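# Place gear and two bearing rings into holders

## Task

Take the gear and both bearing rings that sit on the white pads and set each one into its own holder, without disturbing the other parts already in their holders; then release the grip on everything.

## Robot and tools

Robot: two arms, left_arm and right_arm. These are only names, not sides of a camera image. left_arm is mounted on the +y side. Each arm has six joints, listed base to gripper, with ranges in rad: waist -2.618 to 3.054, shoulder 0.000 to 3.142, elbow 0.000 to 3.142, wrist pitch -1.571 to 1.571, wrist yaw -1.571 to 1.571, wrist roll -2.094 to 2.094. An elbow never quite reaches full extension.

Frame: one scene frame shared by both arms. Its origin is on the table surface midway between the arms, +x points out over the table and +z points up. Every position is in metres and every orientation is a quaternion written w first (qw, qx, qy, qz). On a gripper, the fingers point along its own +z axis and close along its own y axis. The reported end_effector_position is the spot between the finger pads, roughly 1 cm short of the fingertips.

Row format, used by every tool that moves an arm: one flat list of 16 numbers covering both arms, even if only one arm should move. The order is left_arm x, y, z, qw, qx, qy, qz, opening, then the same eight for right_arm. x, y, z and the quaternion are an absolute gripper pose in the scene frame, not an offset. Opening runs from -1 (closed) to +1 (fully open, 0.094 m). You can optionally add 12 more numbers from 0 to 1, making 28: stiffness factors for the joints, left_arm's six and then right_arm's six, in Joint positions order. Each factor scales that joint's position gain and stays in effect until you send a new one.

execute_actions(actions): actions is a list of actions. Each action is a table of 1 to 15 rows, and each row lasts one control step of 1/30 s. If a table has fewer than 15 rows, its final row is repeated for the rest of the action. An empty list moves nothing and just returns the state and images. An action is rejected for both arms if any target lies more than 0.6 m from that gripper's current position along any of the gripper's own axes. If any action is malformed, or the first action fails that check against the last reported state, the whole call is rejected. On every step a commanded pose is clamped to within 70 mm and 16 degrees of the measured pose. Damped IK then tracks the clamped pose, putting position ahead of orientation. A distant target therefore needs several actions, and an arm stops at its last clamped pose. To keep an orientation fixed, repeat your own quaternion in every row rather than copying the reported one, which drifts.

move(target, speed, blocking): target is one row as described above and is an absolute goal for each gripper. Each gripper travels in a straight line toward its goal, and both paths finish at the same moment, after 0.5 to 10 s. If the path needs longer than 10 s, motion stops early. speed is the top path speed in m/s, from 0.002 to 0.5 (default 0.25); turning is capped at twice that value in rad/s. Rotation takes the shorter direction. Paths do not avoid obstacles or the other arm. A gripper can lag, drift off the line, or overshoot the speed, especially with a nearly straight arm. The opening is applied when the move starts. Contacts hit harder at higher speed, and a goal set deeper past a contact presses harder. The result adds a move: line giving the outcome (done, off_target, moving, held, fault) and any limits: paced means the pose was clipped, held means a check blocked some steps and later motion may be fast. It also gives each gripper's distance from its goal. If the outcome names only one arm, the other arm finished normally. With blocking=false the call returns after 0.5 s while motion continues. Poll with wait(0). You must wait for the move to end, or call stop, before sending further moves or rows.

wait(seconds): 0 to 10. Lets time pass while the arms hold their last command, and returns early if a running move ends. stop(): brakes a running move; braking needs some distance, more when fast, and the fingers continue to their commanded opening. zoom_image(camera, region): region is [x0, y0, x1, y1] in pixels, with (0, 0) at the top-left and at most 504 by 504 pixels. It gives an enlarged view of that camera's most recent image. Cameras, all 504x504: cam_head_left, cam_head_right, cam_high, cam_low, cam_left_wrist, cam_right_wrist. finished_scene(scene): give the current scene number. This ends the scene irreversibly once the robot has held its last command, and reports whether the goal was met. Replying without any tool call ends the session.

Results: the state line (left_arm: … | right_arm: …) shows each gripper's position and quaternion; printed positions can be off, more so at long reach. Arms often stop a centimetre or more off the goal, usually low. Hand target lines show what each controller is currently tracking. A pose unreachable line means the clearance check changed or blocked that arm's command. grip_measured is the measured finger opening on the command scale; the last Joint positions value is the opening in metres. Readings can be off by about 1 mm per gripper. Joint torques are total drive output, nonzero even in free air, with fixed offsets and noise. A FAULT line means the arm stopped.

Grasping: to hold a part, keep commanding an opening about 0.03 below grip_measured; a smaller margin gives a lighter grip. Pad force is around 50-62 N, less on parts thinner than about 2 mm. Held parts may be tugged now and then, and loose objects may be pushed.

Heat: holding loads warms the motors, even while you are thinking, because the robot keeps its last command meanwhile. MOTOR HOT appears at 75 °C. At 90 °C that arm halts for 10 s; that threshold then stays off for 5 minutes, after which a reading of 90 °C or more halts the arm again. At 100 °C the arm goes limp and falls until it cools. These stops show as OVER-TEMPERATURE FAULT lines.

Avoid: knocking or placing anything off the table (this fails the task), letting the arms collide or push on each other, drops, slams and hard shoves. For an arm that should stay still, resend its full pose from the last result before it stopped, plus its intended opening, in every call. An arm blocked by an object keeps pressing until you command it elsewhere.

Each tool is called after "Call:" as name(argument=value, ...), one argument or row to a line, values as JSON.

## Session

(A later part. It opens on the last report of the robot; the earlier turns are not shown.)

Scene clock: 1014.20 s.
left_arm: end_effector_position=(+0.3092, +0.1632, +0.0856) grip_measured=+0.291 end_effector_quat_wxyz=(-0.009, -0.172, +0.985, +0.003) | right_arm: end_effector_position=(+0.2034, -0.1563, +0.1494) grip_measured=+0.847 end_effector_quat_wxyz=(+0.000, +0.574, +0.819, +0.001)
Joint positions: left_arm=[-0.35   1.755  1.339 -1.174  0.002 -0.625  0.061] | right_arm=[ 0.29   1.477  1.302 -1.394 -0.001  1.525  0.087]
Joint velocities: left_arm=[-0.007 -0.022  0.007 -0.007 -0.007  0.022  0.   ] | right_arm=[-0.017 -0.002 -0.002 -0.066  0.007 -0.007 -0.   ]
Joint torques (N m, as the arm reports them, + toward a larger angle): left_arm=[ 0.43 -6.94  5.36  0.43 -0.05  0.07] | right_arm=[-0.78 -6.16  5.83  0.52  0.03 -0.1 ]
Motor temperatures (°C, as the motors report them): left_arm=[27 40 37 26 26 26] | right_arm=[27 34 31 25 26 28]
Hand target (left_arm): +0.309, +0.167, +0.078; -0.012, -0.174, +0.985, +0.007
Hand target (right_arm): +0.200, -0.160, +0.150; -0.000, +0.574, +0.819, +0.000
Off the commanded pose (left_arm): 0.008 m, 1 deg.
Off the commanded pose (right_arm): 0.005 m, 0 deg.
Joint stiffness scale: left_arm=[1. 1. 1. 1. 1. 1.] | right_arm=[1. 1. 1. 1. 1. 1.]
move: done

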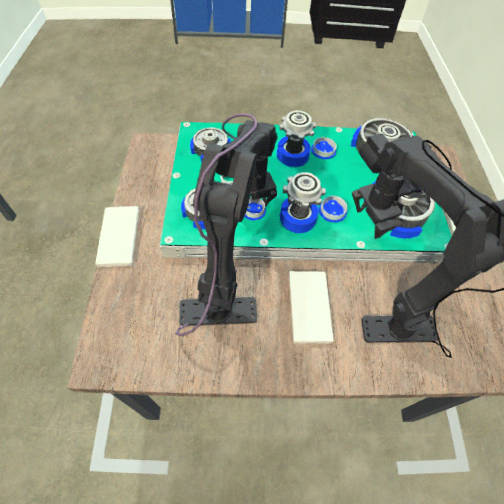

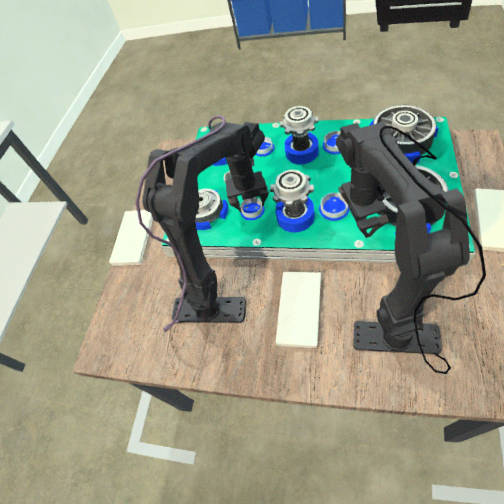

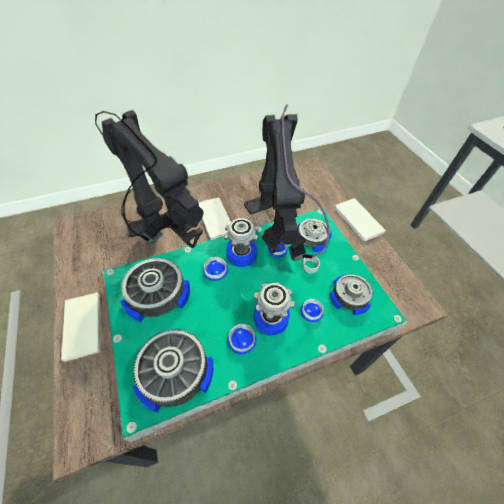

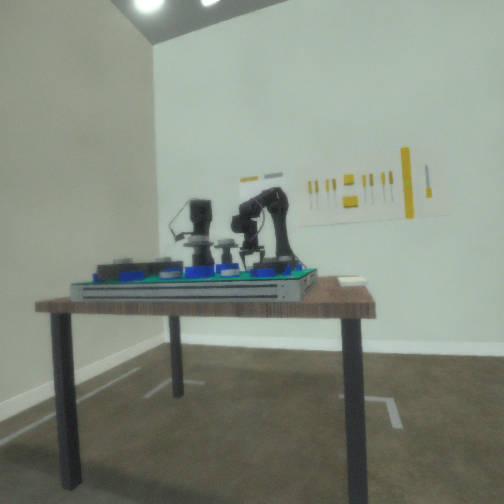

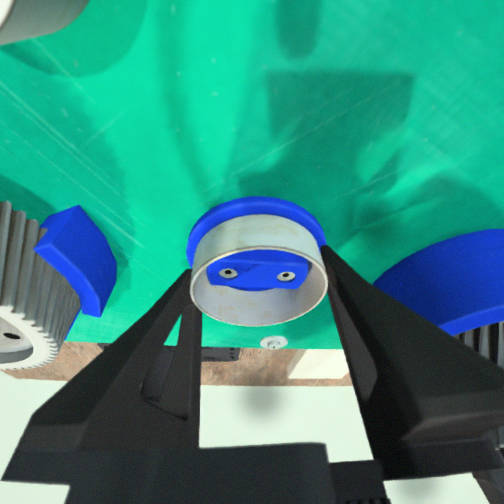

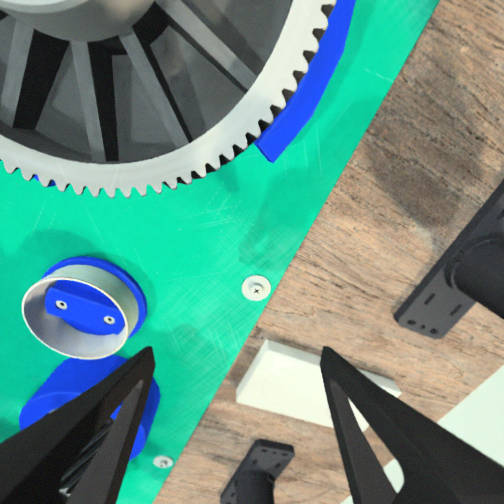

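Call:
execute_actions(
  actions=[
    [[0.3091, 0.1655, 0.0815, -0.0117, -0.174, 0.985, 0.0068, 0.23, 0.2, -0.16, 0.150, 0, 0.574, 0.819, 0, 0.85],[0.3091, 0.1655, 0.0815, -0.0117, -0.174, 0.985, 0.0068, 0.23, 0.2, -0.16, 0.150, 0, 0.574, 0.819, 0, 0.85],[0.3091, 0.1655, 0.0815, -0.0117, -0.174, 0.985, 0.0068, 0.23, 0.2, -0.16, 0.150, 0, 0.574, 0.819, 0, 0.85],[0.3091, 0.1655, 0.0815, -0.0117, -0.174, 0.985, 0.0068, 0.23, 0.2, -0.16, 0.150, 0, 0.574, 0.819, 0, 0.85],[0.3091, 0.1655, 0.0815, -0.0117, -0.174, 0.985, 0.0068, 0.25, 0.2, -0.16, 0.150, 0, 0.574, 0.819, 0, 0.85],[0.3091, 0.1655, 0.0815, -0.0117, -0.174, 0.985, 0.0068, 0.27, 0.2, -0.16, 0.150, 0, 0.574, 0.819, 0, 0.85],[0.3091, 0.1655, 0.0815, -0.0117, -0.174, 0.985, 0.0068, 0.29, 0.2, -0.16, 0.150, 0, 0.574, 0.819, 0, 0.85],[0.3091, 0.1655, 0.0815, -0.0117, -0.174, 0.985, 0.0068, 0.31, 0.2, -0.16, 0.150, 0, 0.574, 0.819, 0, 0.85],[0.3091, 0.1655, 0.0815, -0.0117, -0.174, 0.985, 0.0068, 0.34, 0.2, -0.16, 0.150, 0, 0.574, 0.819, 0, 0.85],[0.3091, 0.1655, 0.0815, -0.0117, -0.174, 0.985, 0.0068, 0.38, 0.2, -0.16, 0.150, 0, 0.574, 0.819, 0, 0.85],[0.3091, 0.1655, 0.0815, -0.0117, -0.174, 0.985, 0.0068, 0.42, 0.2, -0.16, 0.150, 0, 0.574, 0.819, 0, 0.85],[0.3091, 0.1655, 0.0815, -0.0117, -0.174, 0.985, 0.0068, 0.46, 0.2, -0.16, 0.150, 0, 0.574, 0.819, 0, 0.85],[0.3091, 0.1655, 0.0815, -0.0117, -0.174, 0.985, 0.0068, 0.50, 0.2, -0.16, 0.150, 0, 0.574, 0.819, 0, 0.85],[0.3091, 0.1655, 0.0815, -0.0117, -0.174, 0.985, 0.0068, 0.55, 0.2, -0.16, 0.150, 0, 0.574, 0.819, 0, 0.85],[0.3091, 0.1655, 0.0815, -0.0117, -0.174, 0.985, 0.0068, 0.60, 0.2, -0.16, 0.150, 0, 0.574, 0.819, 0, 0.85]],
  ],
)

Call:
move(
  target=[0.3091, 0.1645, 0.140, 0, -0.174, 0.985, 0, 0.65, 0.2, -0.16, 0.150, 0, 0.574, 0.819, 0, 0.85],
  speed=0.06,
)

Scene clock: 1025.27 s.
left_arm: end_effector_position=(+0.3092, +0.1631, +0.0856) grip_measured=+0.575 end_effector_quat_wxyz=(-0.009, -0.172, +0.985, +0.003) | right_arm: end_effector_position=(+0.2034, -0.1563, +0.1494) grip_measured=+0.847 end_effector_quat_wxyz=(+0.000, +0.574, +0.819, +0.001)
Joint positions: left_arm=[-0.35   1.755  1.339 -1.174  0.002 -0.625  0.074] | right_arm=[ 0.29   1.477  1.302 -1.394 -0.001  1.525  0.087]
Joint velocities: left_arm=[-0.002  0.007  0.007 -0.037 -0.066  0.022  0.046] | right_arm=[ 0.002  0.012  0.027 -0.037  0.022  0.007 -0.001]
Joint torques (N m, as the arm reports them, + toward a larger angle): left_arm=[ 0.49 -6.92  6.75  0.35 -0.07  0.05] | right_arm=[-0.77 -6.17  5.83  0.52  0.03 -0.1 ]
Motor temperatures (°C, as the motors report them): left_arm=[27 40 37 26 26 26] | right_arm=[27 34 31 25 26 28]
Hand target (left_arm): +0.309, +0.165, +0.082; -0.012, -0.174, +0.985, +0.007
Hand target (right_arm): +0.200, -0.160, +0.150; -0.000, +0.574, +0.819, +0.000
Off the commanded pose (left_arm): 0.005 m, 1 deg.
Off the commanded pose (right_arm): 0.005 m, 0 deg.
Joint stiffness scale: left_arm=[1. 1. 1. 1. 1. 1.] | right_arm=[1. 1. 1. 1. 1. 1.]

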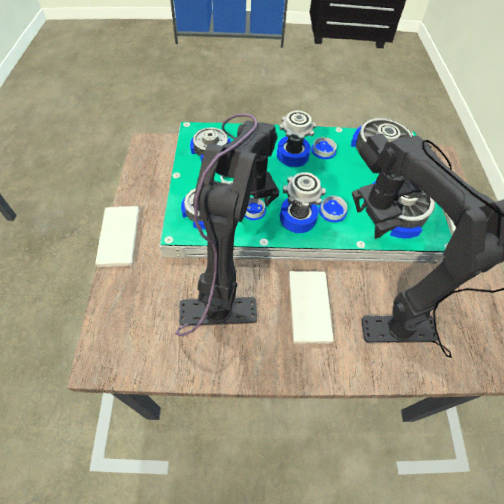

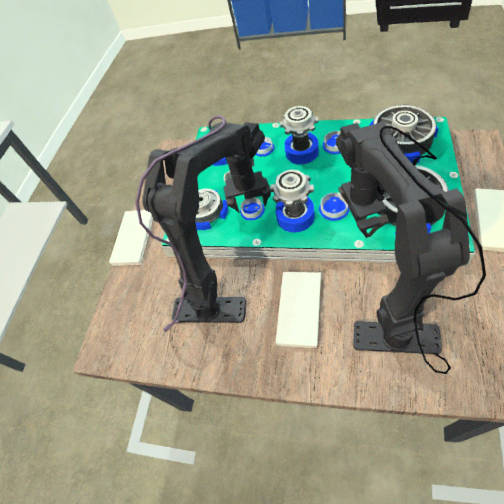

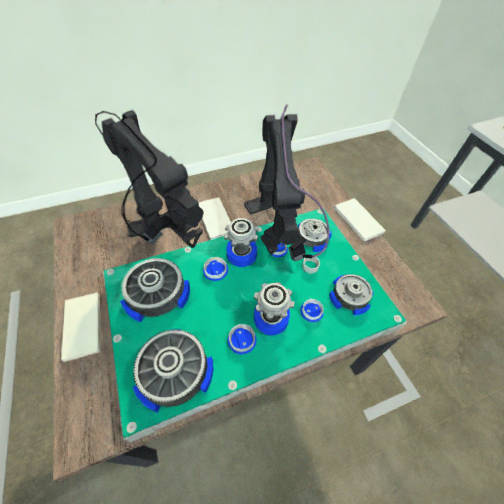

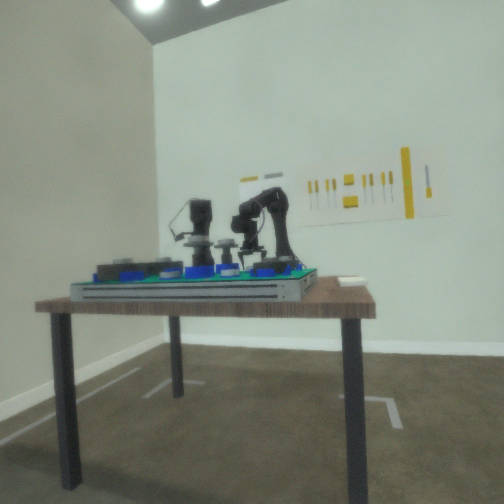

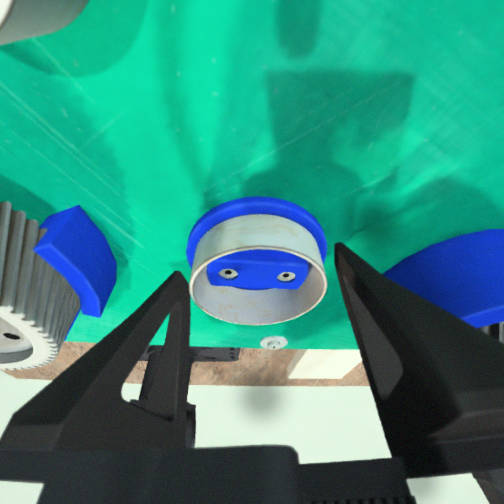

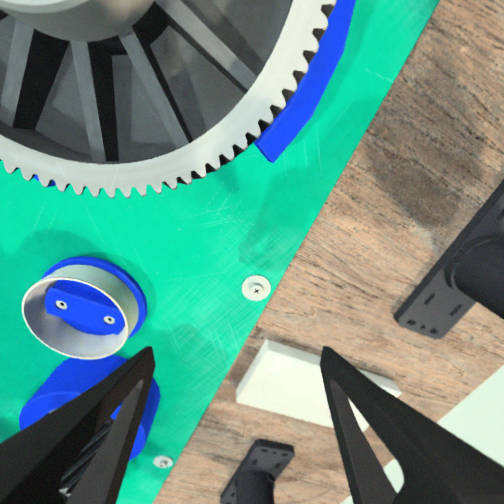

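Scene clock: 1026.63 s.
left_arm: end_effector_position=(+0.3065, +0.1639, +0.1282) grip_measured=+0.648 end_effector_quat_wxyz=(-0.016, -0.172, +0.985, +0.006) | right_arm: end_effector_position=(+0.2034, -0.1563, +0.1494) grip_measured=+0.847 end_effector_quat_wxyz=(+0.000, +0.574, +0.819, +0.001)
Joint positions: left_arm=[-0.35   1.744  1.495 -1.356  0.002 -0.625  0.077] | right_arm=[ 0.29   1.477  1.302 -1.394 -0.001  1.525  0.087]
Joint velocities: left_arm=[ 0.007  0.007 -0.007 -0.051 -0.007 -0.022 -0.   ] | right_arm=[ 0.017  0.007 -0.007  0.022 -0.081 -0.037  0.001]
Joint torques (N m, as the arm reports them, + toward a larger angle): left_arm=[ 0.17 -9.24  9.5   0.14 -0.01  0.04] | right_arm=[-0.78 -6.16  5.83  0.52  0.03 -0.1 ]
Motor temperatures (°C, as the motors report them): left_arm=[27 40 37 26 26 26] | right_arm=[27 34 31 25 26 28]
Hand target (left_arm): +0.309, +0.165, +0.140; +0.000, -0.174, +0.985, -0.000
Hand target (right_arm): +0.200, -0.160, +0.150; -0.000, +0.574, +0.819, +0.000
Off the commanded pose (left_arm): 0.012 m, 2 deg.
Off the commanded pose (right_arm): 0.005 m, 0 deg.
Joint stiffness scale: left_arm=[1. 1. 1. 1. 1. 1.] | right_arm=[1. 1. 1. 1. 1. 1.]
move: off_target (left_arm)

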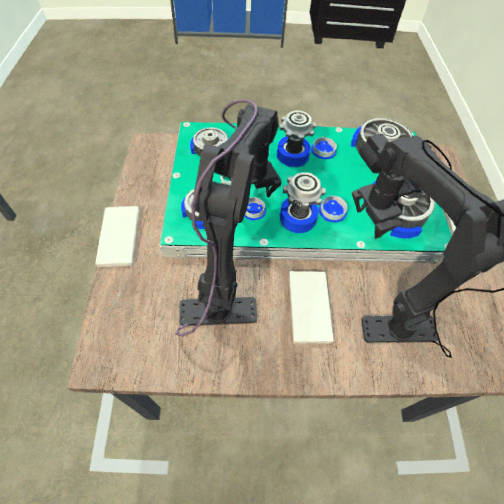

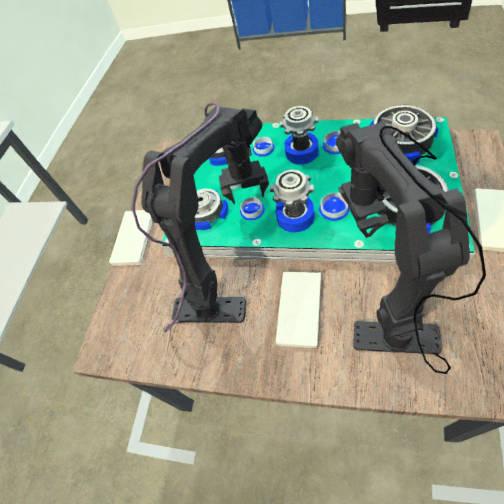

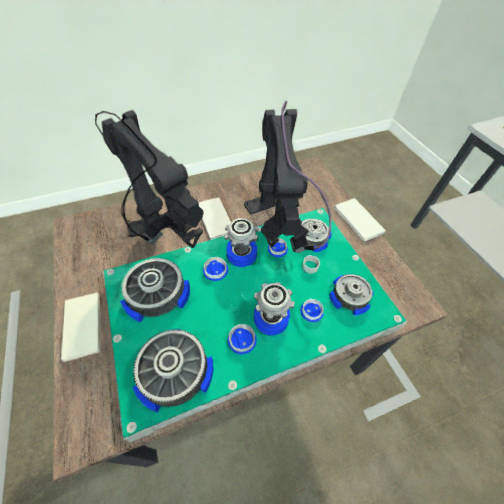

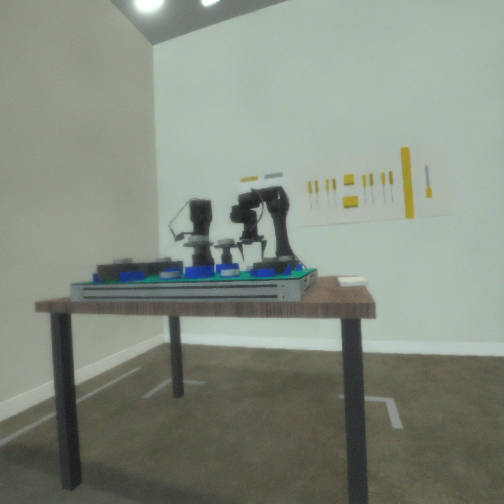

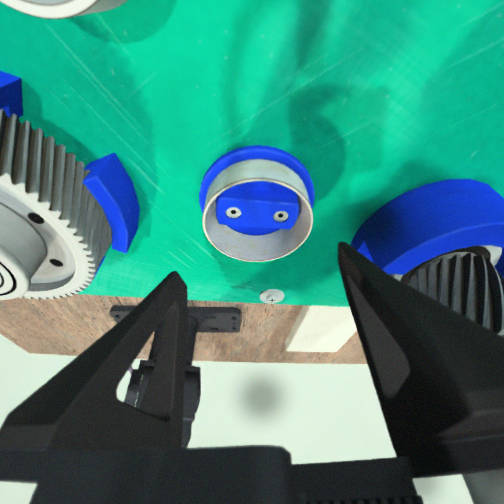

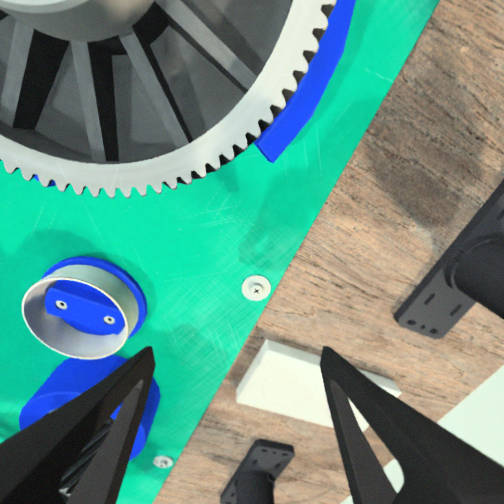

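Call:
zoom_image(
  camera="cam_high",
  region=[160, 190, 400, 370],
)

Call:
zoom_image(
  camera="cam_head_right",
  region=[170, 100, 370, 260],
)

Region (160, 190, 400, 370) of cam_high's 504x504 image, scaled by 2.100, with more detail than that image has; it fills the top 378 rows of this view, and the rest is white.

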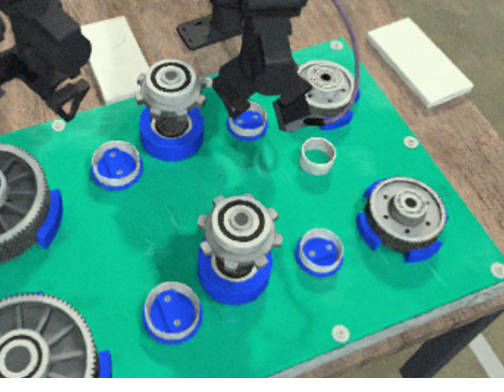

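Region (170, 100, 370, 260) of cam_head_right's 504x504 image, scaled by 2.520, with more detail than that image has; it fills the top 403 rows of this view, and the rest is white.

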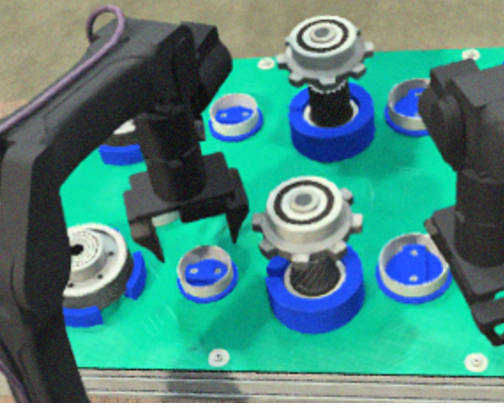

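Call:
finished_scene(
  scene=1,
)

The scene is finished: the task was done.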